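# Move the box beside the blue foam block into the tote

## Task

Find the cardboard box that sits beside a blue foam block and place it inside the tote near the door so that no part of it sticks out over the tote's rim. All other boxes must stay on their desks. The robot must not tip over or be left leaning, or the task fails. The box must rest in the tote by itself at the end; it does not count if the robot is still holding it there.

## Robot and tools

Robot: a TidyBot++ mobile base (0.54 m long, 0.50 m wide, 0.38 m tall) on four powered casters. It carries one seven-joint arm ending in a two-finger gripper. The shoulder sits 0.12 m ahead of the base centre and 0.68 m above the floor. There are two cameras: base_camera, fixed on the base, and wrist_camera, which looks the way the hand points. The arm begins folded with the hand facing down, jutting up to 0.08 m past the base front, with the elbow up to 1.15 m high. Loose objects may occasionally get nudged by outside forces.

Frames: the base frame has its origin on the floor below the base centre, x forward, y left, z up. hand_pose is reported in this frame and marks the point between the finger pads. Its own z axis runs out along the fingers, and its y axis is the closing direction. The odometry frame is the base frame as it was when the scene began. In base_odometry, heading grows to the left and runs from -3.142 to 3.142. Wheel slip is counted as travel, so drift of a few cm and several degrees can build up. base_tilt is in degrees, with forward and right lean positive. Expect a constant bias of about 1 degree.

execute_actions: "actions" is a list holding at most one action; an empty list only reports the state. An action may contain:
- "base": exactly one relative move from where the base currently is. translate_m is metres forward (negative = back), from -2 to 2. strafe_m is metres to the left (negative = right), from -2 to 2. rotate_rad is radians counter-clockwise seen from above, from -6.3 to 6.3.
- "joints": a single dict for the one arm giving absolute targets in radians. Tolerances for counting a joint as done are in brackets. joint_1_rad is unlimited (±0.039); positive turns the arm clockwise from above, opposite to rotate_rad. joint_2_rad runs from -2.249 to 2.249 (±0.039). joint_3_rad is unlimited (±0.039). joint_4_rad runs from -2.579 to 2.579 (±0.039). joint_5_rad is unlimited (±0.056). joint_6_rad runs from -2.099 to 2.099 (±0.056). joint_7_rad is unlimited (±0.056); with the hand down, positive turns counter-clockwise, and at 1.57 the fingers open toward the robot's left and right. gripper_pos goes from 0 (open, about 85 mm gap) to 1 (closed); the gap is roughly 85*(1-gripper_pos) mm. Unlimited joints move by the shorter path, so send steps smaller than half a turn. Arm joints reach about 1.39 rad/s, or 1.22 for joints 5 to 7, and one action lasts at most 15 s.
- "speeds": optional lower speed caps for this action only. translate_m and strafe_m take 0.05 to 0.5 m/s; rotate_rad takes 0.1 to 1.57 rad/s. The maximum is the default. A base move that would last more than 8.667 s is refused.
Base and joint motions start at the same moment. A joint you leave out may keep pushing toward its previous target. Any unknown key or out-of-range value rejects the whole call. "cameras" is a list of base_camera, wrist_camera or "all"; omitting it means all, and [] means none. The "pictures" line gives the order of the images.

Arm geometry, valid with joint_1_rad=0, joint_3_rad=3.14 and joint_5_rad=0, when the arm lies in the base's x-z plane: the upper arm (0.42 m) tilts joint_2_rad from vertical, the forearm (0.31 m) tilts joint_2_rad-joint_4_rad, and the hand (0.31 m to the hand point) tilts joint_2_rad-joint_4_rad-joint_6_rad, with forward lean positive. The hand's forward reach from the shoulder is the sum of length*sin(angle), and its height above the shoulder is the sum of length*cos(angle). With the hand pointing down it can rise to about 0.94 m above the floor, and only near the base. Closed fingertips reach about 20 mm beyond the hand point.

wait: seconds, 0 to 10. Nothing new is commanded, and you get the same state and images back.
zoom_image: camera (base_camera or wrist_camera) and region [x0, y0, x1, y1] in pixels of that camera's most recent image, top-left at (0,0), at most 504 by 504.
read_manual: gives only the licence texts (section "licences").
finished_scene: scene (integer) ends the current scene for good. The goal must already be met and stay met.

Reading results: base_status and joint_status describe how each motion ended. "done" means the target was reached; for the base it only means the wheels turned as far as asked, even if they slipped. "off_target" means it stopped short and may still be pushing. After "contact_stop" or "time_out" the part holds wherever it stopped. A blocked base pushes until it times out and can still report done. "joint command not followed" with a "cause:" line means the arm targets were held back, usually because of self-collision; these may be retried with later actions. "not_followed" marks each joint affected. on_its_own lists changes you did not command. motor_effort gives percent of maximum with the peak in brackets; both readings are noisy and biased. For the gripper at 1, "done" means empty and "off_target" means it is holding something. "ARM HIT" means the arm struck the base or itself. Motor temperatures are listed per arm joint. MOTOR HOT appears from 60 °C. At 75 °C an OVER-TEMPERATURE FAULT lets the arm sag, and the affected keys show limit_stop_at_motor_heat; resend the targets. A torque fault (joints 1-4 at 104.5 N m, 5-7 at 51.3 N m) halts the arm for 10 s and skips the rest of the call.

Accuracy: friction can leave joints slightly off while still reporting done. To fix this, send last command + (wanted - read) for each joint. hand_pose can itself be off by 1-2 cm, so trust the images. With a load in the hand the arm sags. Never command a joint to its current reading while holding something.

Avoid: driving while the arm is snagged on something about 0.8 m up or higher, which can tip the robot; sideways force on a raised hand; driving the base or arm hard into objects; dropping, slamming or shoving things; leaving the robot tilted. Backing away or pulling the arm back will straighten a slight lean. Release the box so that it rests inside the tote by itself.

Each tool is called as a command line: name --argument value for each argument, lists and objects as JSON in quotes; but a table of rows of numbers goes row by row, as --pt "numbers of a row", without its own name.

## Session

execute_actions --actions '[]'

Scene clock: 0.00 s.
Motor temperatures (°C, as the motors report them): [30 31 27 32 34 31 42]
base_odometry: x=+0.000 y=+0.000 heading=+0.000 (m, m, rad; odometry frame)
base_tilt: forward=+0.2 right=-0.4 (deg)
base_status: not commanded
joint_positions: joint_1_rad=+0.025 joint_2_rad=-0.299 joint_3_rad=+3.155 joint_4_rad=-2.499 joint_5_rad=-0.023 joint_6_rad=-0.901 joint_7_rad=+1.568 gripper_pos=+0.000
joint_status: not commanded
motor_effort: joint_1_rad=+0 joint_2_rad=+0 joint_3_rad=+0 joint_4_rad=+10 joint_5_rad=+0 joint_6_rad=+0 joint_7_rad=+0 (%)
hand_pose: x=+0.2619 y=+0.0020 z=+0.5879 quat_wxyz=(-0.011, +0.999, -0.027, +0.020) (m; base frame)
pictures: base_camera, wrist_camera
Images, in order (width x height): base_camera 644x364, wrist_camera 644x476.

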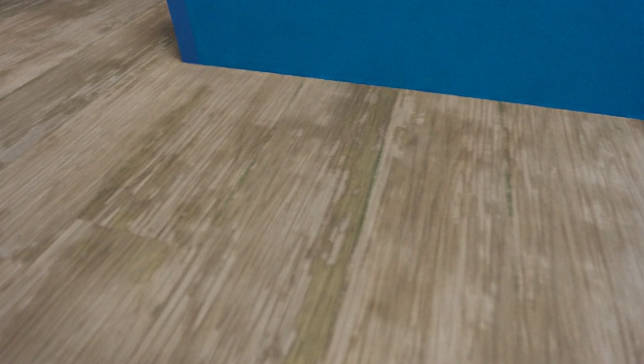

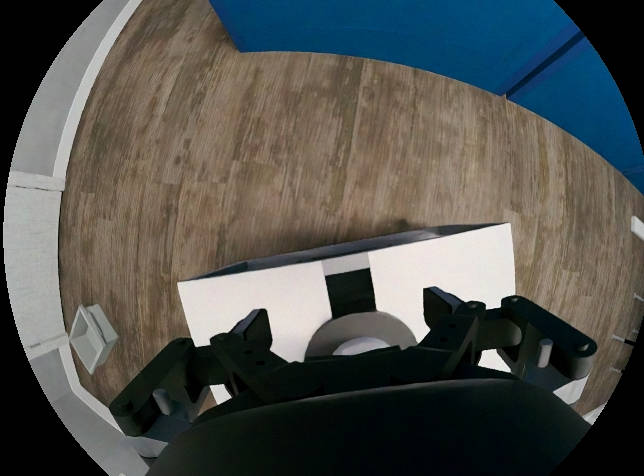

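execute_actions --actions '[{"joints":{"joint_2_rad":-0.3,"joint_4_rad":-0.5,"joint_6_rad":-1.8,"joint_1_rad":0.6}}]'

execute_actions --actions '[{"joints":{"joint_1_rad":2.4}}]' --cameras '["wrist_camera"]'

Scene clock: 5.43 s.
Motor temperatures (°C, as the motors report them): [30 31 27 32 34 31 42]
base_odometry: x=+0.000 y=+0.000 heading=+0.000 (m, m, rad; odometry frame)
base_tilt: forward=+0.2 right=-0.4 (deg)
base_status: not commanded
joint_positions: joint_1_rad=+0.582 joint_2_rad=-0.299 joint_3_rad=+3.155 joint_4_rad=-0.513 joint_5_rad=-0.023 joint_6_rad=-1.778 joint_7_rad=+1.568 gripper_pos=+0.000
joint_status: all done
motor_effort: joint_1_rad=+0(1) joint_2_rad=+4(10) joint_3_rad=+0(1) joint_4_rad=+8(19) joint_5_rad=+0(0) joint_6_rad=+9(8) joint_7_rad=+0(1) (%)
hand_pose: x=+0.3103 y=-0.1221 z=+1.2640 quat_wxyz=(+0.149, +0.804, -0.240, +0.523) (m; base frame)
pictures: base_camera, wrist_camera
Images, in order (width x height): base_camera 644x364, wrist_camera 644x476.

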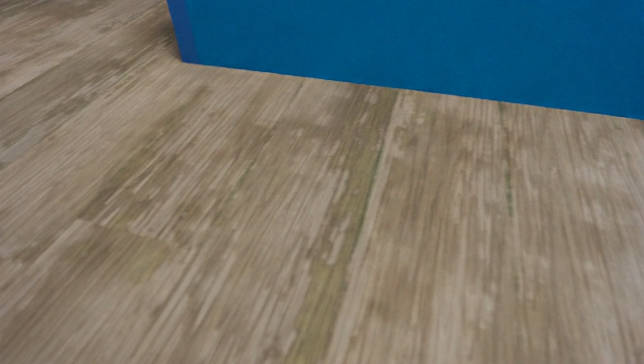

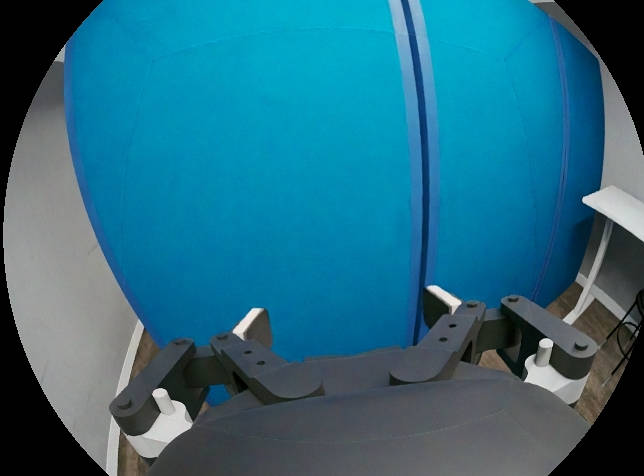

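Scene clock: 8.40 s.
Motor temperatures (°C, as the motors report them): [30 31 27 32 34 31 42]
base_odometry: x=+0.000 y=+0.000 heading=+0.000 (m, m, rad; odometry frame)
base_tilt: forward=+0.2 right=-0.4 (deg)
base_status: not commanded
joint_positions: joint_1_rad=+2.383 joint_2_rad=-0.299 joint_3_rad=+3.155 joint_4_rad=-0.513 joint_5_rad=-0.023 joint_6_rad=-1.778 joint_7_rad=+1.568 gripper_pos=+0.000
joint_status: all done
motor_effort: joint_1_rad=+0(1) joint_2_rad=+3(3) joint_3_rad=+0(1) joint_4_rad=+9(10) joint_5_rad=+1(0) joint_6_rad=+8(9) joint_7_rad=+0(1) (%)
hand_pose: x=-0.0436 y=-0.1583 z=+1.2640 quat_wxyz=(+0.502, +0.311, -0.779, +0.208) (m; base frame)
pictures: wrist_camera
Images, in order (width x height): wrist_camera 644x476.

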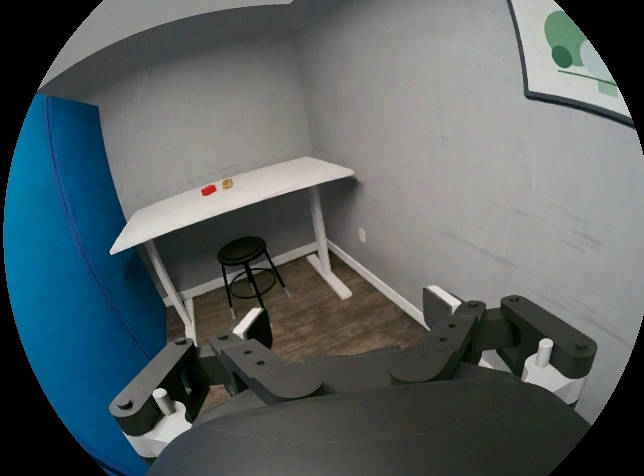

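execute_actions --actions '[{"base":{"rotate_rad":-0.23},"joints":{"joint_1_rad":-0.5,"joint_6_rad":-2.05,"joint_4_rad":-0.8}}]'

execute_actions --actions '[{"base":{"strafe_m":0.8},"joints":{"joint_1_rad":0}}]'

Scene clock: 15.60 s.
Motor temperatures (°C, as the motors report them): [30 31 27 32 34 31 42]
base_odometry: x=+0.000 y=+0.000 heading=-0.230 (m, m, rad; odometry frame)
base_tilt: forward=+0.2 right=-0.4 (deg)
base_status: done
joint_positions: joint_1_rad=-0.483 joint_2_rad=-0.299 joint_3_rad=+3.155 joint_4_rad=-0.782 joint_5_rad=-0.023 joint_6_rad=-2.028 joint_7_rad=+1.568 gripper_pos=+0.000
joint_status: all done
motor_effort: joint_1_rad=+0(1) joint_2_rad=+0(4) joint_3_rad=+1(0) joint_4_rad=+11(12) joint_5_rad=+0(0) joint_6_rad=+6(8) joint_7_rad=+0(0) (%)
hand_pose: x=+0.2997 y=+0.0988 z=+1.1109 quat_wxyz=(-0.083, +0.923, +0.228, +0.299) (m; base frame)
pictures: base_camera, wrist_camera
Images, in order (width x height): base_camera 644x364, wrist_camera 644x476.

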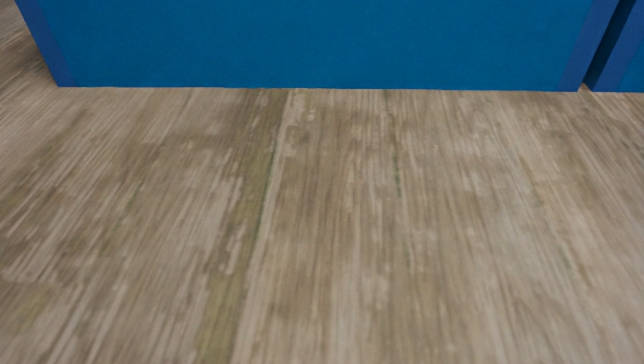

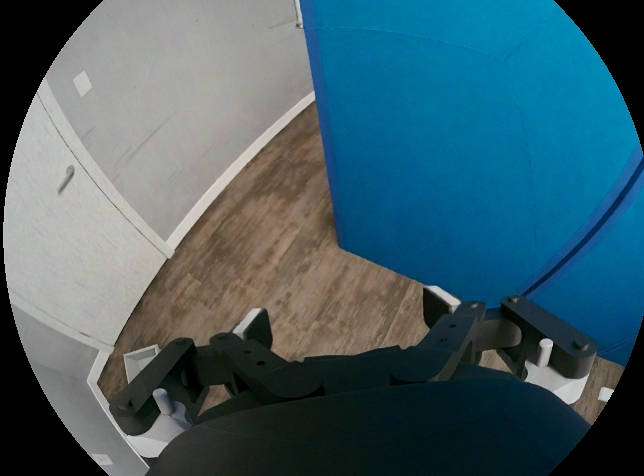

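Scene clock: 18.57 s.
Motor temperatures (°C, as the motors report them): [30 31 27 32 34 31 42]
base_odometry: x=+0.183 y=+0.779 heading=-0.231 (m, m, rad; odometry frame)
base_tilt: forward=+0.2 right=-0.4 (deg)
base_status: done
joint_positions: joint_1_rad=-0.016 joint_2_rad=-0.300 joint_3_rad=+3.155 joint_4_rad=-0.783 joint_5_rad=-0.023 joint_6_rad=-2.029 joint_7_rad=+1.568 gripper_pos=+0.000
joint_status: all done
motor_effort: joint_1_rad=+0(0) joint_2_rad=+1(3) joint_3_rad=+1(2) joint_4_rad=+11(11) joint_5_rad=+1(1) joint_6_rad=+6(7) joint_7_rad=+1(1) (%)
hand_pose: x=+0.3242 y=+0.0068 z=+1.1108 quat_wxyz=(-0.011, +0.951, +0.008, +0.310) (m; base frame)
pictures: base_camera, wrist_camera
Images, in order (width x height): base_camera 644x364, wrist_camera 644x476.

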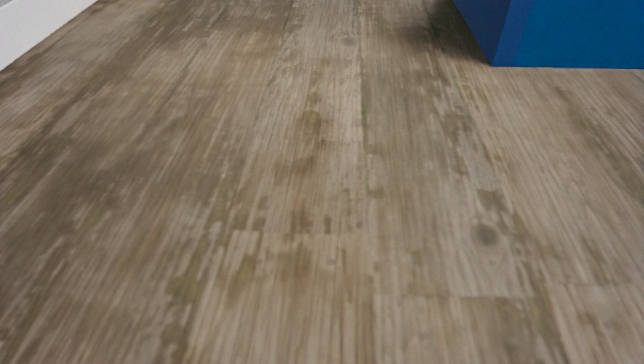

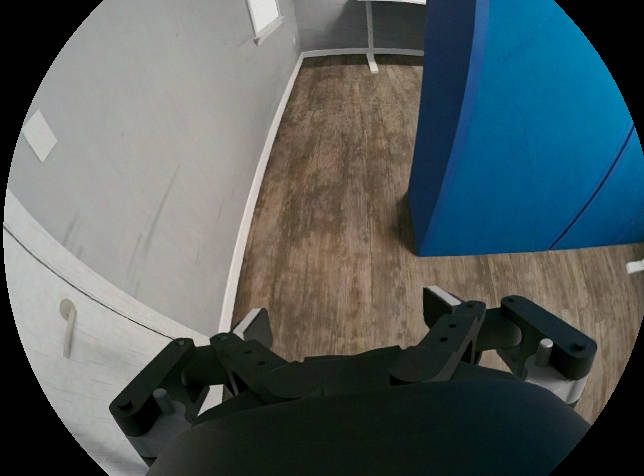

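execute_actions --actions '[{"base":{"translate_m":1.9},"joints":{"joint_1_rad":0.6,"joint_4_rad":-0.4}}]'

Scene clock: 25.43 s.
Motor temperatures (°C, as the motors report them): [30 31 27 32 34 31 42]
base_odometry: x=+2.033 y=+0.345 heading=-0.231 (m, m, rad; odometry frame)
base_tilt: forward=+0.1 right=-0.4 (deg)
base_status: done
joint_positions: joint_1_rad=+0.583 joint_2_rad=-0.298 joint_3_rad=+3.155 joint_4_rad=-0.415 joint_5_rad=-0.023 joint_6_rad=-2.031 joint_7_rad=+1.568 gripper_pos=+0.000
joint_status: all done
motor_effort: joint_1_rad=+0(1) joint_2_rad=+5(8) joint_3_rad=+0(1) joint_4_rad=+6(11) joint_5_rad=+0(0) joint_6_rad=+8(8) joint_7_rad=+1(1) (%)
hand_pose: x=+0.2663 y=-0.0932 z=+1.2267 quat_wxyz=(+0.131, +0.842, -0.251, +0.459) (m; base frame)
pictures: base_camera, wrist_camera
Images, in order (width x height): base_camera 644x364, wrist_camera 644x476.

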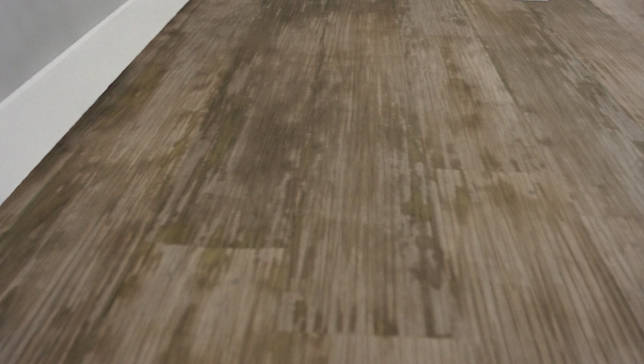

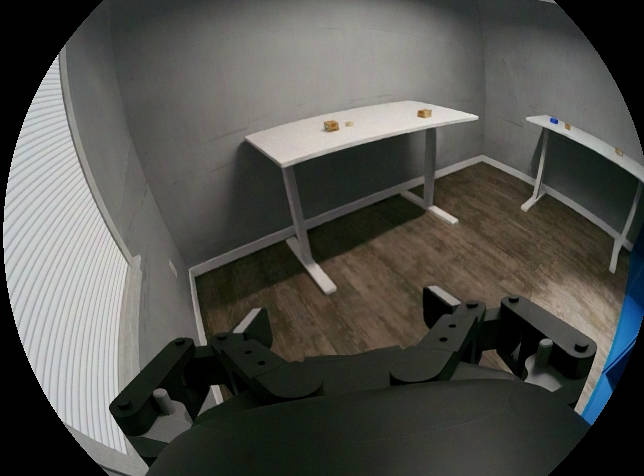

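execute_actions --actions '[{"base":{"strafe_m":-0.5},"joints":{"joint_1_rad":-0.017}}]' --cameras '[]'

execute_actions --actions '[{"base":{"rotate_rad":-1.5}}]' --cameras '[]'

execute_actions --actions '[{"base":{"translate_m":1.2}}]'

Scene clock: 31.20 s.
Motor temperatures (°C, as the motors report them): [30 31 27 32 34 31 42]
base_odometry: x=+1.919 y=-0.142 heading=-0.230 (m, m, rad; odometry frame)
base_tilt: forward=+0.1 right=-0.4 (deg)
base_status: done
joint_positions: joint_1_rad=-0.002 joint_2_rad=-0.300 joint_3_rad=+3.155 joint_4_rad=-0.413 joint_5_rad=-0.023 joint_6_rad=-2.031 joint_7_rad=+1.568 gripper_pos=+0.000
joint_status: all done
motor_effort: joint_1_rad=+0(0) joint_2_rad=+5(7) joint_3_rad=+0(1) joint_4_rad=+6(7) joint_5_rad=+0(1) joint_6_rad=+8(9) joint_7_rad=+1(1) (%)
hand_pose: x=+0.2917 y=+0.0037 z=+1.2274 quat_wxyz=(-0.006, +0.878, +0.003, +0.479) (m; base frame)
pictures: none
No camera images: the call's "cameras" was empty. Leave "cameras" out to get every camera's image.

Scene clock: 33.43 s.
Motor temperatures (°C, as the motors report them): [30 31 27 32 34 31 42]
base_odometry: x=+1.919 y=-0.142 heading=-1.729 (m, m, rad; odometry frame)
base_tilt: forward=+0.2 right=-0.4 (deg)
base_status: done
joint_positions: joint_1_rad=-0.002 joint_2_rad=-0.300 joint_3_rad=+3.155 joint_4_rad=-0.413 joint_5_rad=-0.023 joint_6_rad=-2.031 joint_7_rad=+1.568 gripper_pos=+0.000
joint_status: not commanded
motor_effort: joint_1_rad=+0(0) joint_2_rad=+5(6) joint_3_rad=+1(1) joint_4_rad=+7(7) joint_5_rad=+1(1) joint_6_rad=+8(8) joint_7_rad=+1(0) (%)
hand_pose: x=+0.2917 y=+0.0037 z=+1.2274 quat_wxyz=(-0.006, +0.878, +0.003, +0.479) (m; base frame)
pictures: none
No camera images: the call's "cameras" was empty. Leave "cameras" out to get every camera's image.

Scene clock: 37.30 s.
Motor temperatures (°C, as the motors report them): [30 31 27 32 34 31 42]
base_odometry: x=+1.729 y=-1.327 heading=-1.730 (m, m, rad; odometry frame)
base_tilt: forward=+0.2 right=-0.5 (deg)
base_status: done
joint_positions: joint_1_rad=-0.002 joint_2_rad=-0.296 joint_3_rad=+3.155 joint_4_rad=-0.411 joint_5_rad=-0.023 joint_6_rad=-2.031 joint_7_rad=+1.568 gripper_pos=+0.000
joint_status: not commanded
motor_effort: joint_1_rad=-1(0) joint_2_rad=+5(10) joint_3_rad=+1(1) joint_4_rad=+7(7) joint_5_rad=+0(0) joint_6_rad=+9(9) joint_7_rad=+1(0) (%)
hand_pose: x=+0.2937 y=+0.0037 z=+1.2273 quat_wxyz=(-0.006, +0.879, +0.003, +0.478) (m; base frame)
pictures: base_camera, wrist_camera
Images, in order (width x height): base_camera 644x364, wrist_camera 644x476.

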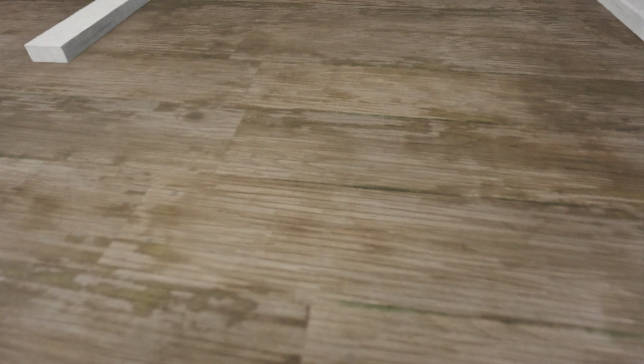

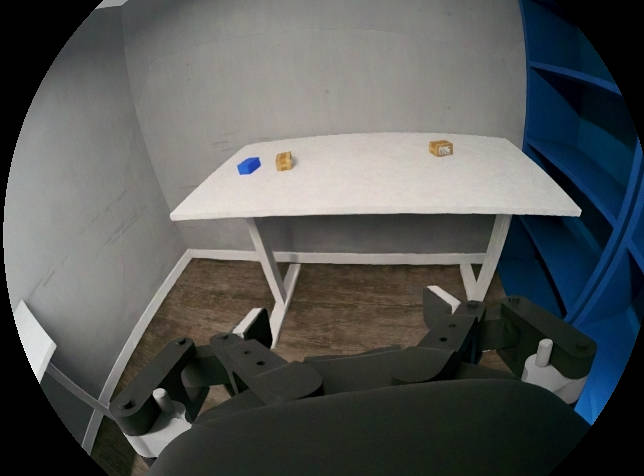

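execute_actions --actions '[{"base":{"rotate_rad":0.12},"joints":{"joint_2_rad":0.25,"joint_4_rad":-0.3,"joint_6_rad":-1.65}}]' --cameras '["wrist_camera"]'

execute_actions --actions '[{"base":{"translate_m":0.3}}]'

Scene clock: 43.97 s.
Motor temperatures (°C, as the motors report them): [30 31 27 32 34 31 42]
base_odometry: x=+1.729 y=-1.327 heading=-1.610 (m, m, rad; odometry frame)
base_tilt: forward=+0.2 right=-0.5 (deg)
base_status: done
joint_positions: joint_1_rad=-0.002 joint_2_rad=+0.254 joint_3_rad=+3.155 joint_4_rad=-0.315 joint_5_rad=-0.023 joint_6_rad=-1.670 joint_7_rad=+1.568 gripper_pos=+0.000
joint_status: all done
motor_effort: joint_1_rad=-1(0) joint_2_rad=-22(27) joint_3_rad=+0(2) joint_4_rad=+13(15) joint_5_rad=+0(0) joint_6_rad=+8(9) joint_7_rad=+0(0) (%)
hand_pose: x=+0.6385 y=+0.0043 z=+1.1611 quat_wxyz=(-0.006, +0.900, +0.001, +0.436) (m; base frame)
pictures: wrist_camera
Images, in order (width x height): wrist_camera 644x476.

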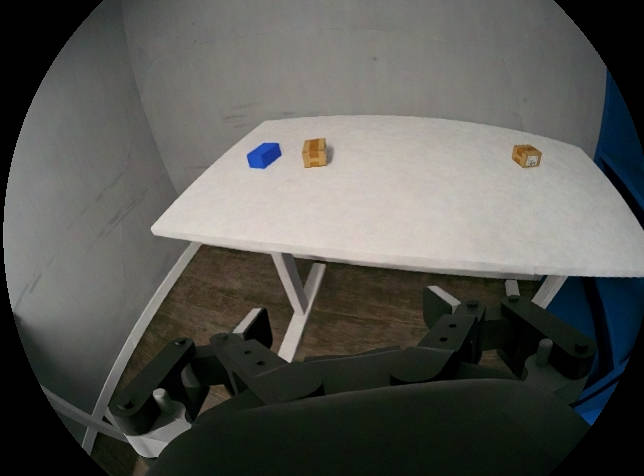

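Scene clock: 46.03 s.
Motor temperatures (°C, as the motors report them): [30 31 27 32 34 31 42]
base_odometry: x=+1.717 y=-1.627 heading=-1.609 (m, m, rad; odometry frame)
base_tilt: forward=+0.2 right=-0.4 (deg)
base_status: done
joint_positions: joint_1_rad=-0.002 joint_2_rad=+0.257 joint_3_rad=+3.155 joint_4_rad=-0.312 joint_5_rad=-0.023 joint_6_rad=-1.669 joint_7_rad=+1.568 gripper_pos=+0.000
joint_status: not commanded
motor_effort: joint_1_rad=+0(1) joint_2_rad=-23(26) joint_3_rad=+0(0) joint_4_rad=+14(15) joint_5_rad=+0(0) joint_6_rad=+8(8) joint_7_rad=+0(0) (%)
hand_pose: x=+0.6398 y=+0.0044 z=+1.1611 quat_wxyz=(-0.007, +0.900, +0.001, +0.437) (m; base frame)
pictures: base_camera, wrist_camera
Images, in order (width x height): base_camera 644x364, wrist_camera 644x476.

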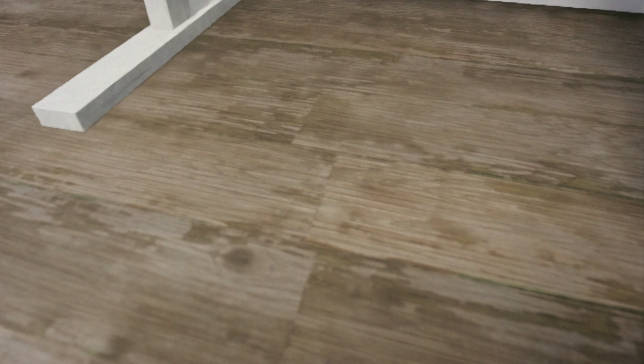

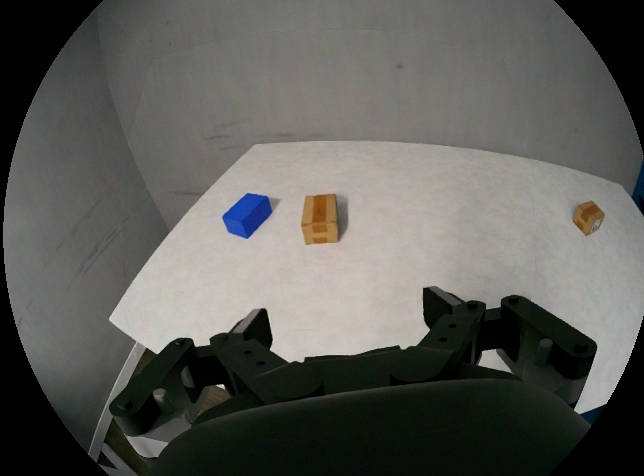

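execute_actions --actions '[{"base":{"translate_m":0.13},"joints":{"joint_1_rad":-0.06,"joint_2_rad":0.3,"joint_4_rad":-0.7,"joint_6_rad":-1.28,"joint_7_rad":1.45}}]'

Scene clock: 53.97 s.
Motor temperatures (°C, as the motors report them): [30 31 27 32 34 31 42]
base_odometry: x=+1.712 y=-1.757 heading=-1.608 (m, m, rad; odometry frame)
base_tilt: forward=+0.2 right=-0.4 (deg)
base_status: done
joint_positions: joint_1_rad=-0.042 joint_2_rad=+0.306 joint_3_rad=+3.155 joint_4_rad=-0.693 joint_5_rad=-0.023 joint_6_rad=-1.301 joint_7_rad=+1.474 gripper_pos=+0.000
joint_status: all done
motor_effort: joint_1_rad=-1(0) joint_2_rad=-29(35) joint_3_rad=+0(0) joint_4_rad=+19(21) joint_5_rad=+0(0) joint_6_rad=+8(8) joint_7_rad=+0(0) (%)
hand_pose: x=+0.7416 y=+0.0281 z=+1.0459 quat_wxyz=(-0.035, +0.912, -0.028, +0.407) (m; base frame)
pictures: base_camera, wrist_camera
Images, in order (width x height): base_camera 644x364, wrist_camera 644x476.

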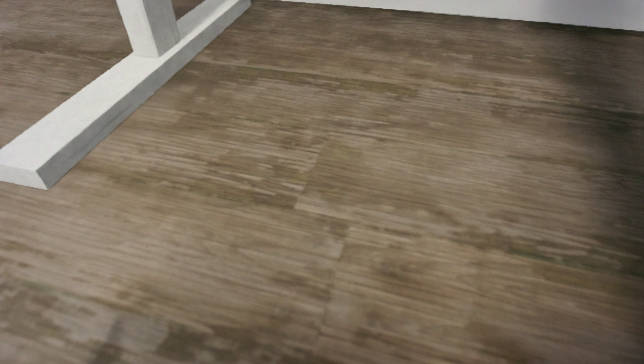

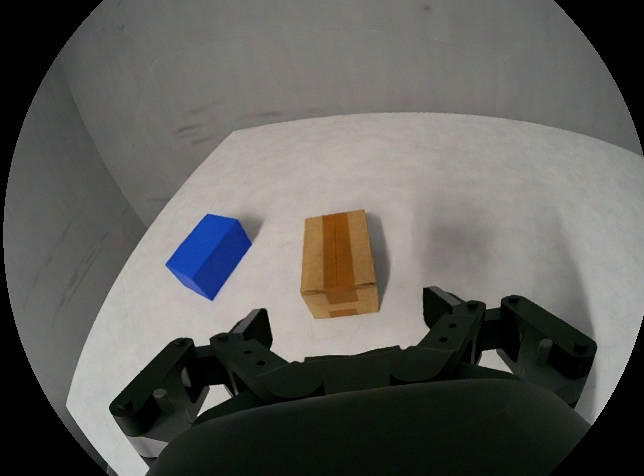

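execute_actions --actions '[{"base":{"translate_m":0.035},"joints":{"joint_1_rad":-0.07,"joint_4_rad":-0.9,"joint_6_rad":-1.08}}]' --cameras '["wrist_camera"]'

Scene clock: 58.17 s.
Motor temperatures (°C, as the motors report them): [30 31 27 32 34 31 42]
base_odometry: x=+1.711 y=-1.793 heading=-1.608 (m, m, rad; odometry frame)
base_tilt: forward=+0.2 right=-0.4 (deg)
base_status: done
joint_positions: joint_1_rad=-0.052 joint_2_rad=+0.303 joint_3_rad=+3.155 joint_4_rad=-0.890 joint_5_rad=-0.023 joint_6_rad=-1.101 joint_7_rad=+1.474 gripper_pos=+0.000
joint_status: all done
motor_effort: joint_1_rad=-1(0) joint_2_rad=-30(32) joint_3_rad=+0(0) joint_4_rad=+19(22) joint_5_rad=+0(0) joint_6_rad=+7(8) joint_7_rad=+0(1) (%)
hand_pose: x=+0.7693 y=+0.0345 z=+0.9936 quat_wxyz=(-0.038, +0.911, -0.026, +0.410) (m; base frame)
pictures: wrist_camera
Images, in order (width x height): wrist_camera 644x476.

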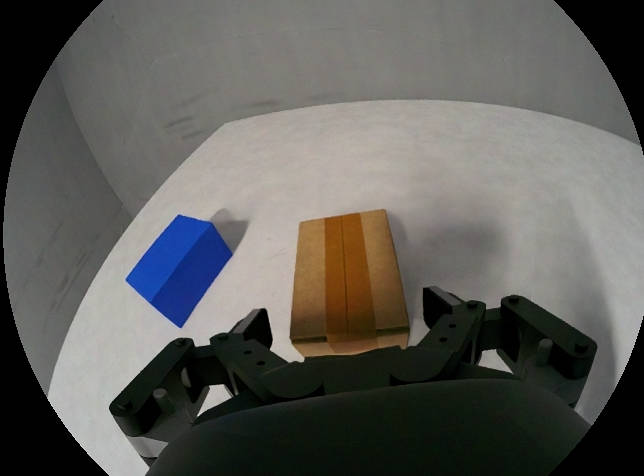

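execute_actions --actions '[{"base":{"translate_m":0.02},"joints":{"joint_4_rad":-0.99,"joint_6_rad":-0.99}}]' --cameras '["wrist_camera"]'

execute_actions --actions '[{"joints":{"gripper_pos":1}}]' --cameras '["wrist_camera"]'

execute_actions --actions '[{"joints":{"joint_2_rad":0.15}}]' --cameras '["wrist_camera"]'

Scene clock: 62.07 s.
Motor temperatures (°C, as the motors report them): [30 31 27 32 34 31 42]
base_odometry: x=+1.710 y=-1.813 heading=-1.607 (m, m, rad; odometry frame)
base_tilt: forward=+0.2 right=-0.4 (deg)
base_status: done
joint_positions: joint_1_rad=-0.053 joint_2_rad=+0.303 joint_3_rad=+3.155 joint_4_rad=-0.981 joint_5_rad=-0.023 joint_6_rad=-1.011 joint_7_rad=+1.474 gripper_pos=+0.000
joint_status: all done
motor_effort: joint_1_rad=+0(1) joint_2_rad=-31(34) joint_3_rad=+0(0) joint_4_rad=+20(21) joint_5_rad=+1(0) joint_6_rad=+7(9) joint_7_rad=+1(0) (%)
hand_pose: x=+0.7784 y=+0.0350 z=+0.9662 quat_wxyz=(-0.038, +0.911, -0.027, +0.409) (m; base frame)
pictures: wrist_camera
Images, in order (width x height): wrist_camera 644x476.

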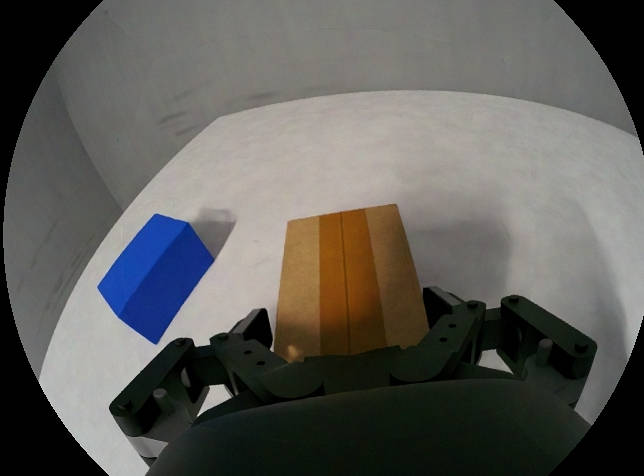

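Scene clock: 63.17 s.
Motor temperatures (°C, as the motors report them): [30 31 27 32 34 31 42]
base_odometry: x=+1.710 y=-1.813 heading=-1.607 (m, m, rad; odometry frame)
base_tilt: forward=+0.2 right=-0.4 (deg)
base_status: not commanded
joint_positions: joint_1_rad=-0.053 joint_2_rad=+0.298 joint_3_rad=+3.155 joint_4_rad=-0.982 joint_5_rad=-0.023 joint_6_rad=-1.005 joint_7_rad=+1.474 gripper_pos=+0.312
joint_status: gripper_pos off_target (ended at +0.312, target +1.000)
motor_effort: joint_1_rad=-1(1) joint_2_rad=-31(33) joint_3_rad=+1(1) joint_4_rad=+20(21) joint_5_rad=+0(1) joint_6_rad=+7(8) joint_7_rad=+0(0) (%)
hand_pose: x=+0.7781 y=+0.0352 z=+0.9701 quat_wxyz=(-0.038, +0.909, -0.026, +0.413) (m; base frame)
pictures: wrist_camera
Images, in order (width x height): wrist_camera 644x476.

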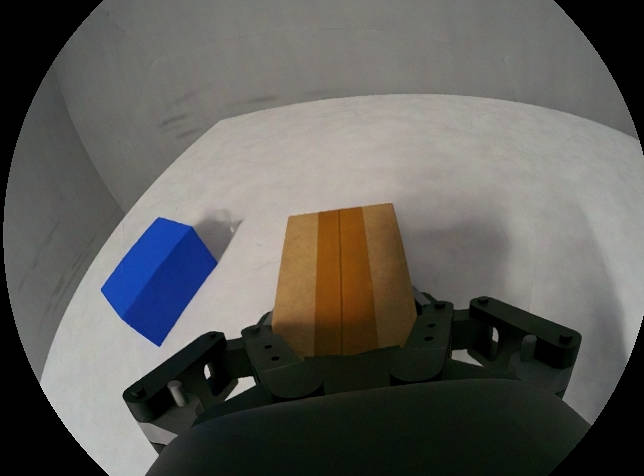

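Scene clock: 64.60 s.
Motor temperatures (°C, as the motors report them): [30 31 27 32 34 31 42]
base_odometry: x=+1.710 y=-1.813 heading=-1.607 (m, m, rad; odometry frame)
base_tilt: forward=+0.2 right=-0.4 (deg)
base_status: not commanded
joint_positions: joint_1_rad=-0.053 joint_2_rad=+0.150 joint_3_rad=+3.155 joint_4_rad=-0.989 joint_5_rad=-0.023 joint_6_rad=-1.005 joint_7_rad=+1.474 gripper_pos=+0.312
joint_status: all done
motor_effort: joint_1_rad=-1(1) joint_2_rad=-25(35) joint_3_rad=+1(1) joint_4_rad=+21(24) joint_5_rad=+0(0) joint_6_rad=+9(10) joint_7_rad=+1(1) (%)
hand_pose: x=+0.7284 y=+0.0325 z=+1.0602 quat_wxyz=(-0.043, +0.878, -0.025, +0.476) (m; base frame)
pictures: wrist_camera
Images, in order (width x height): wrist_camera 644x476.

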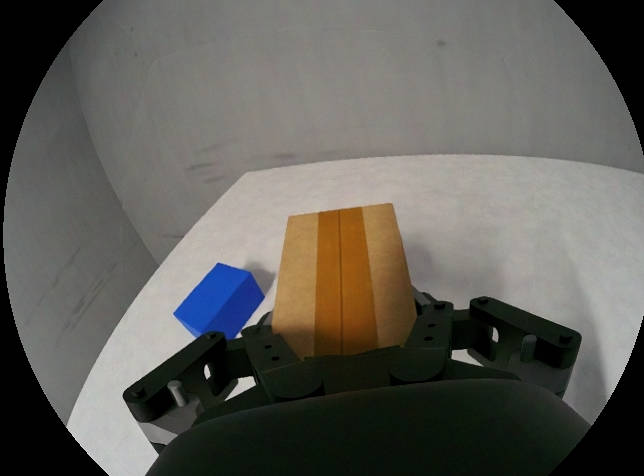

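execute_actions --actions '[{"base":{"rotate_rad":-0.25},"joints":{"joint_1_rad":0.017,"joint_2_rad":-0.4,"joint_6_rad":-1.6,"joint_7_rad":1.59}}]' --cameras '[]'

execute_actions --actions '[{"base":{"translate_m":-2}}]' --cameras '[]'

execute_actions --actions '[{"base":{"rotate_rad":-1.72},"joints":{"joint_4_rad":-1.5}}]'

Scene clock: 72.23 s.
Motor temperatures (°C, as the motors report them): [30 31 27 32 34 31 42]
base_odometry: x=+1.710 y=-1.813 heading=-1.857 (m, m, rad; odometry frame)
base_tilt: forward=+0.1 right=-0.4 (deg)
base_status: done
joint_positions: joint_1_rad=-0.001 joint_2_rad=-0.402 joint_3_rad=+3.158 joint_4_rad=-0.989 joint_5_rad=-0.023 joint_6_rad=-1.587 joint_7_rad=+1.566 gripper_pos=+0.312
joint_status: all done
motor_effort: joint_1_rad=+0(4) joint_2_rad=+0(28) joint_3_rad=+1(3) joint_4_rad=+15(22) joint_5_rad=+0(2) joint_6_rad=+9(10) joint_7_rad=+0(1) (%)
hand_pose: x=+0.3848 y=+0.0021 z=+1.1543 quat_wxyz=(-0.011, +0.885, -0.004, +0.465) (m; base frame)
pictures: none
No camera images: the call's "cameras" was empty. Leave "cameras" out to get every camera's image.

Scene clock: 77.70 s.
Motor temperatures (°C, as the motors report them): [30 31 27 32 34 31 42]
base_odometry: x=+2.276 y=+0.106 heading=-1.857 (m, m, rad; odometry frame)
base_tilt: forward=+0.1 right=-0.4 (deg)
base_status: done
joint_positions: joint_1_rad=-0.001 joint_2_rad=-0.401 joint_3_rad=+3.158 joint_4_rad=-0.989 joint_5_rad=-0.023 joint_6_rad=-1.587 joint_7_rad=+1.566 gripper_pos=+0.312
joint_status: not commanded
motor_effort: joint_1_rad=-1(0) joint_2_rad=+0(4) joint_3_rad=+1(1) joint_4_rad=+15(17) joint_5_rad=+0(0) joint_6_rad=+9(10) joint_7_rad=+1(1) (%)
hand_pose: x=+0.3854 y=+0.0020 z=+1.1539 quat_wxyz=(-0.011, +0.886, -0.004, +0.464) (m; base frame)
pictures: none
No camera images: the call's "cameras" was empty. Leave "cameras" out to get every camera's image.

Scene clock: 80.07 s.
Motor temperatures (°C, as the motors report them): [30 31 27 32 34 31 42]
base_odometry: x=+2.276 y=+0.106 heading=+2.707 (m, m, rad; odometry frame)
base_tilt: forward=+0.2 right=-0.4 (deg)
base_status: done
joint_positions: joint_1_rad=+0.003 joint_2_rad=-0.394 joint_3_rad=+3.158 joint_4_rad=-1.492 joint_5_rad=-0.023 joint_6_rad=-1.587 joint_7_rad=+1.566 gripper_pos=+0.312
joint_status: all done
motor_effort: joint_1_rad=+0(0) joint_2_rad=-3(6) joint_3_rad=+0(2) joint_4_rad=+18(19) joint_5_rad=+0(0) joint_6_rad=+6(9) joint_7_rad=+1(0) (%)
hand_pose: x=+0.3746 y=+0.0027 z=+0.9345 quat_wxyz=(-0.013, +0.974, -0.009, +0.227) (m; base frame)
pictures: base_camera, wrist_camera
Images, in order (width x height): base_camera 644x364, wrist_camera 644x476.

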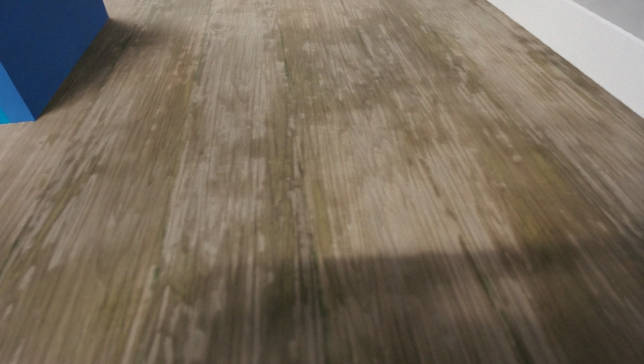

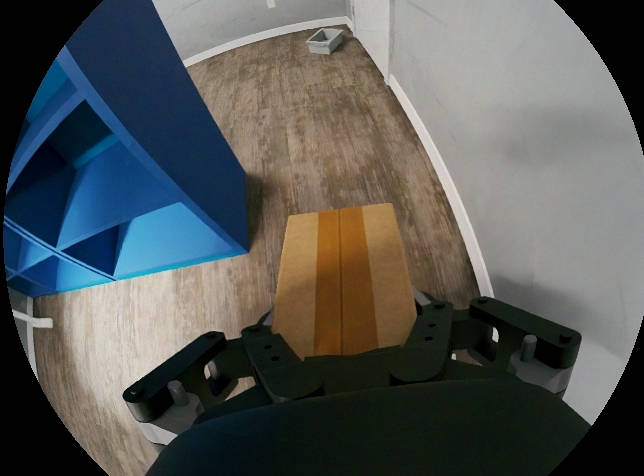

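execute_actions --actions '[{"base":{"rotate_rad":0.06}}]' --cameras '[]'

execute_actions --actions '[{"base":{"translate_m":1.65},"joints":{"joint_2_rad":1.2,"joint_4_rad":-1.6,"joint_6_rad":0.2}}]'

Scene clock: 83.23 s.
Motor temperatures (°C, as the motors report them): [30 31 27 32 34 31 42]
base_odometry: x=+2.276 y=+0.106 heading=+2.766 (m, m, rad; odometry frame)
base_tilt: forward=+0.2 right=-0.4 (deg)
base_status: done
joint_positions: joint_1_rad=+0.003 joint_2_rad=-0.394 joint_3_rad=+3.158 joint_4_rad=-1.492 joint_5_rad=-0.023 joint_6_rad=-1.587 joint_7_rad=+1.566 gripper_pos=+0.312
joint_status: not commanded
motor_effort: joint_1_rad=+0(0) joint_2_rad=-3(3) joint_3_rad=+0(2) joint_4_rad=+18(19) joint_5_rad=+0(0) joint_6_rad=+5(6) joint_7_rad=+0(1) (%)
hand_pose: x=+0.3746 y=+0.0026 z=+0.9345 quat_wxyz=(-0.013, +0.974, -0.009, +0.227) (m; base frame)
pictures: none
No camera images: the call's "cameras" was empty. Leave "cameras" out to get every camera's image.

Scene clock: 87.87 s.
Motor temperatures (°C, as the motors report them): [30 31 27 32 34 31 42]
base_odometry: x=+0.742 y=+0.714 heading=+2.765 (m, m, rad; odometry frame)
base_tilt: forward=+0.2 right=-0.4 (deg)
base_status: done
joint_positions: joint_1_rad=+0.003 joint_2_rad=+1.205 joint_3_rad=+3.158 joint_4_rad=-1.589 joint_5_rad=-0.023 joint_6_rad=+0.179 joint_7_rad=+1.566 gripper_pos=+0.312
joint_status: all done
motor_effort: joint_1_rad=+0(0) joint_2_rad=-44(47) joint_3_rad=+0(1) joint_4_rad=+8(19) joint_5_rad=+1(0) joint_6_rad=+6(7) joint_7_rad=+1(0) (%)
hand_pose: x=+0.7757 y=-0.0119 z=+0.2678 quat_wxyz=(+0.007, +0.965, -0.016, +0.261) (m; base frame)
pictures: base_camera, wrist_camera
Images, in order (width x height): base_camera 644x364, wrist_camera 644x476.

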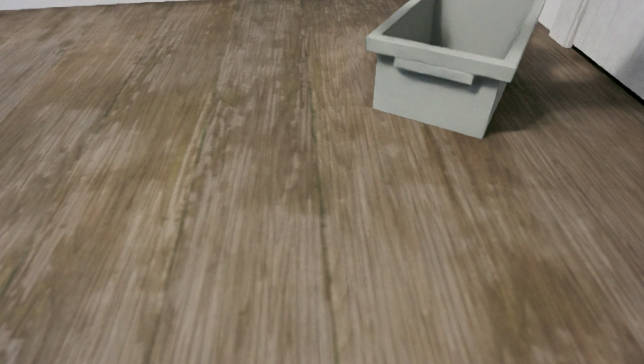

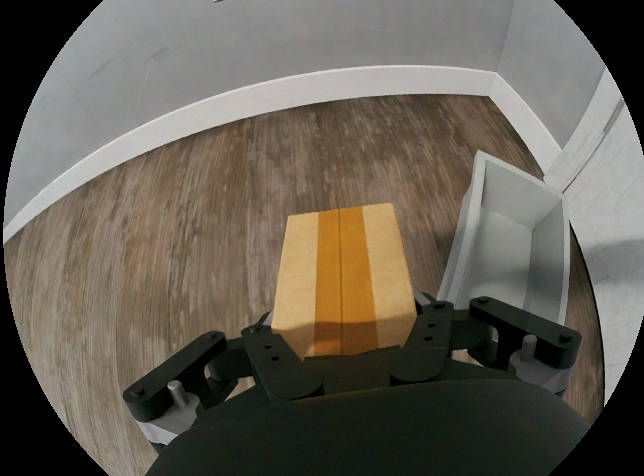

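execute_actions --actions '[{"base":{"translate_m":0.12},"joints":{"joint_1_rad":0.41,"joint_2_rad":1.3,"joint_6_rad":0.36}}]'

Scene clock: 92.93 s.
Motor temperatures (°C, as the motors report them): [30 32 27 32 34 31 42]
base_odometry: x=+0.631 y=+0.758 heading=+2.764 (m, m, rad; odometry frame)
base_tilt: forward=+0.2 right=-0.4 (deg)
base_status: done
joint_positions: joint_1_rad=+0.409 joint_2_rad=+1.298 joint_3_rad=+3.158 joint_4_rad=-1.593 joint_5_rad=-0.023 joint_6_rad=+0.334 joint_7_rad=+1.566 gripper_pos=+0.312
joint_status: all done
motor_effort: joint_1_rad=+0(4) joint_2_rad=-44(47) joint_3_rad=-1(2) joint_4_rad=+7(10) joint_5_rad=+0(1) joint_6_rad=+6(6) joint_7_rad=+1(0) (%)
hand_pose: x=+0.7156 y=-0.2704 z=+0.2312 quat_wxyz=(+0.066, +0.935, -0.208, +0.281) (m; base frame)
pictures: base_camera, wrist_camera
Images, in order (width x height): base_camera 644x364, wrist_camera 644x476.

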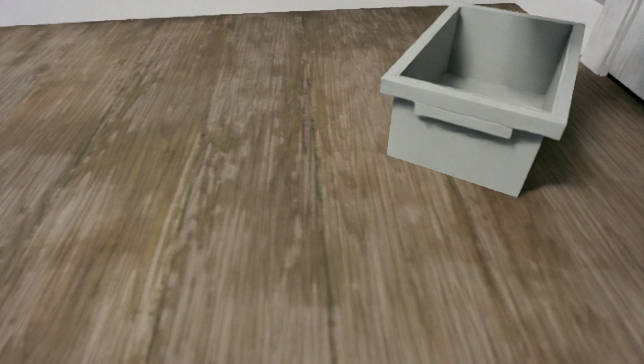

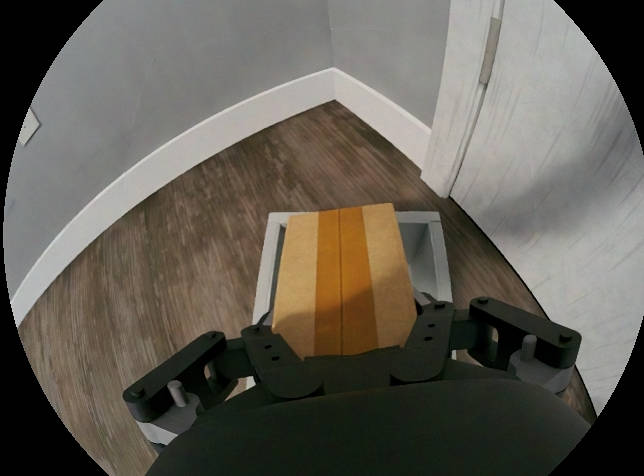

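execute_actions --actions '[{"joints":{"joint_2_rad":1.64,"joint_4_rad":-1.27,"joint_6_rad":0.42}}]'

Scene clock: 96.50 s.
Motor temperatures (°C, as the motors report them): [30 32 27 32 34 31 42]
base_odometry: x=+0.631 y=+0.758 heading=+2.764 (m, m, rad; odometry frame)
base_tilt: forward=+0.2 right=-0.4 (deg)
base_status: not commanded
joint_positions: joint_1_rad=+0.409 joint_2_rad=+1.649 joint_3_rad=+3.158 joint_4_rad=-1.288 joint_5_rad=-0.023 joint_6_rad=+0.395 joint_7_rad=+1.566 gripper_pos=+0.312
joint_status: all done
motor_effort: joint_1_rad=+0(0) joint_2_rad=-45(47) joint_3_rad=-1(0) joint_4_rad=+7(8) joint_5_rad=+0(0) joint_6_rad=+6(7) joint_7_rad=+0(0) (%)
hand_pose: x=+0.7198 y=-0.2715 z=+0.0841 quat_wxyz=(+0.068, +0.933, -0.205, +0.288) (m; base frame)
pictures: base_camera, wrist_camera
Images, in order (width x height): base_camera 644x364, wrist_camera 644x476.

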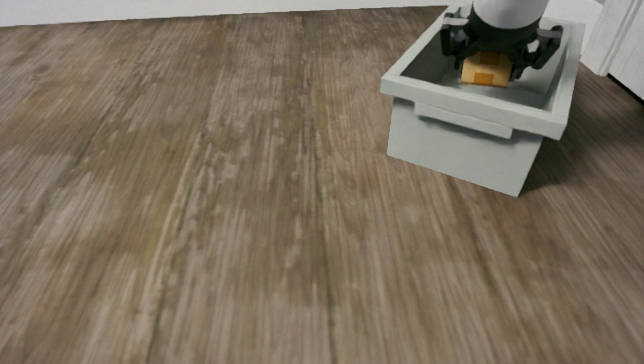

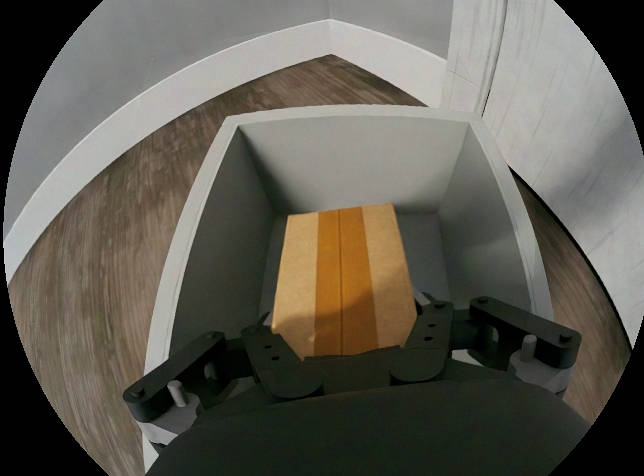

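execute_actions --actions '[{"joints":{"joint_1_rad":0.435,"joint_2_rad":1.735,"joint_4_rad":-1.21,"joint_6_rad":0.5}}]'

execute_actions --actions '[{"joints":{"gripper_pos":0.15}}]' --cameras '[]'

execute_actions --actions '[{"joints":{"joint_2_rad":1.25,"joint_4_rad":-1.75,"joint_6_rad":0.4}}]'

Scene clock: 100.33 s.
Motor temperatures (°C, as the motors report them): [30 32 27 32 34 31 42]
base_odometry: x=+0.631 y=+0.758 heading=+2.764 (m, m, rad; odometry frame)
base_tilt: forward=+0.2 right=-0.4 (deg)
base_status: not commanded
joint_positions: joint_1_rad=+0.420 joint_2_rad=+1.741 joint_3_rad=+3.158 joint_4_rad=-1.224 joint_5_rad=-0.023 joint_6_rad=+0.477 joint_7_rad=+1.566 gripper_pos=+0.312
joint_status: all done
motor_effort: joint_1_rad=-1(1) joint_2_rad=-44(46) joint_3_rad=-1(1) joint_4_rad=+6(8) joint_5_rad=+0(0) joint_6_rad=+7(7) joint_7_rad=+0(1) (%)
hand_pose: x=+0.7165 y=-0.2783 z=+0.0538 quat_wxyz=(+0.075, +0.924, -0.208, +0.312) (m; base frame)
pictures: base_camera, wrist_camera
Images, in order (width x height): base_camera 644x364, wrist_camera 644x476.

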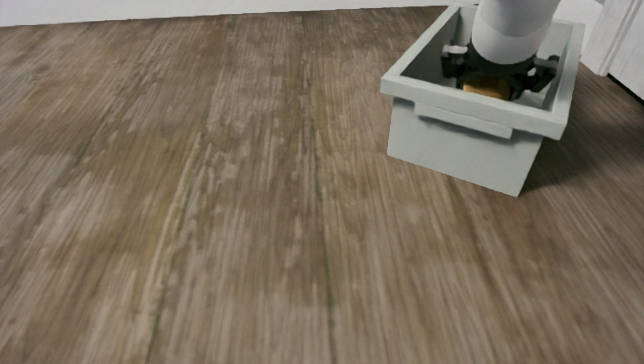

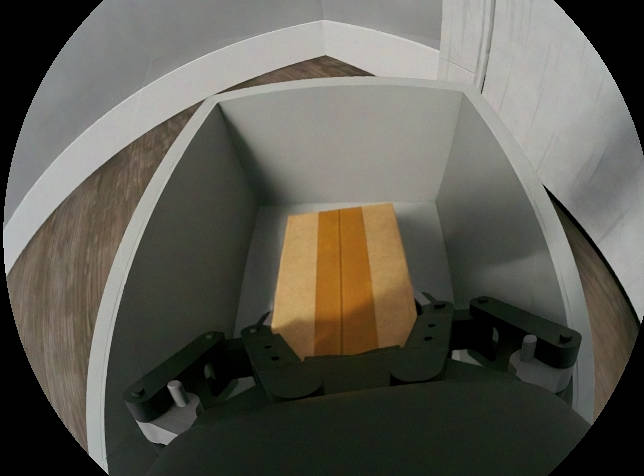

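Scene clock: 101.37 s.
Motor temperatures (°C, as the motors report them): [30 32 27 32 34 31 42]
base_odometry: x=+0.631 y=+0.758 heading=+2.764 (m, m, rad; odometry frame)
base_tilt: forward=+0.2 right=-0.4 (deg)
base_status: not commanded
joint_positions: joint_1_rad=+0.420 joint_2_rad=+1.741 joint_3_rad=+3.158 joint_4_rad=-1.224 joint_5_rad=-0.023 joint_6_rad=+0.478 joint_7_rad=+1.566 gripper_pos=+0.150
joint_status: all done
motor_effort: joint_1_rad=+0(0) joint_2_rad=-42(45) joint_3_rad=+0(0) joint_4_rad=+7(7) joint_5_rad=+0(0) joint_6_rad=+7(7) joint_7_rad=+0(0) (%)
hand_pose: x=+0.7168 y=-0.2784 z=+0.0540 quat_wxyz=(+0.075, +0.924, -0.208, +0.313) (m; base frame)
pictures: none
No camera images: the call's "cameras" was empty. Leave "cameras" out to get every camera's image.

Scene clock: 103.13 s.
Motor temperatures (°C, as the motors report them): [30 32 27 32 34 31 42]
base_odometry: x=+0.631 y=+0.758 heading=+2.764 (m, m, rad; odometry frame)
base_tilt: forward=+0.2 right=-0.4 (deg)
base_status: not commanded
joint_positions: joint_1_rad=+0.420 joint_2_rad=+1.256 joint_3_rad=+3.158 joint_4_rad=-1.736 joint_5_rad=-0.023 joint_6_rad=+0.421 joint_7_rad=+1.566 gripper_pos=+0.150
joint_status: all done
motor_effort: joint_1_rad=-1(0) joint_2_rad=-41(45) joint_3_rad=-1(0) joint_4_rad=+5(7) joint_5_rad=+1(0) joint_6_rad=+6(7) joint_7_rad=+0(0) (%)
hand_pose: x=+0.6758 y=-0.2614 z=+0.2390 quat_wxyz=(+0.067, +0.935, -0.214, +0.273) (m; base frame)
pictures: base_camera, wrist_camera
Images, in order (width x height): base_camera 644x364, wrist_camera 644x476.

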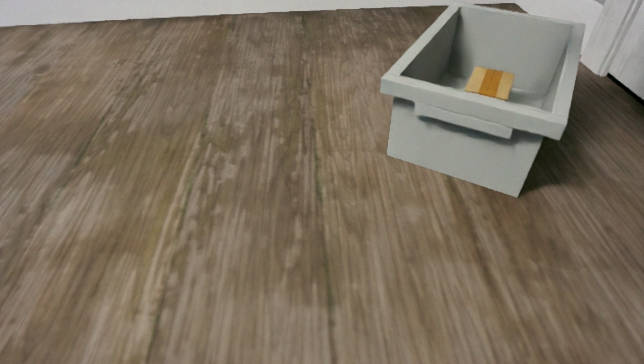

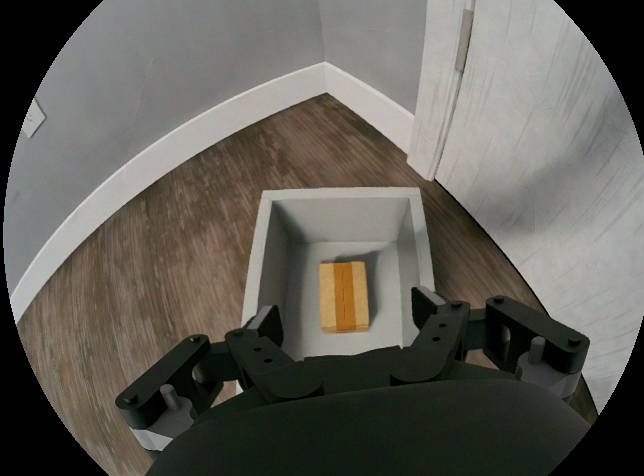

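finished_scene --scene 1

The scene is finished: the task was done.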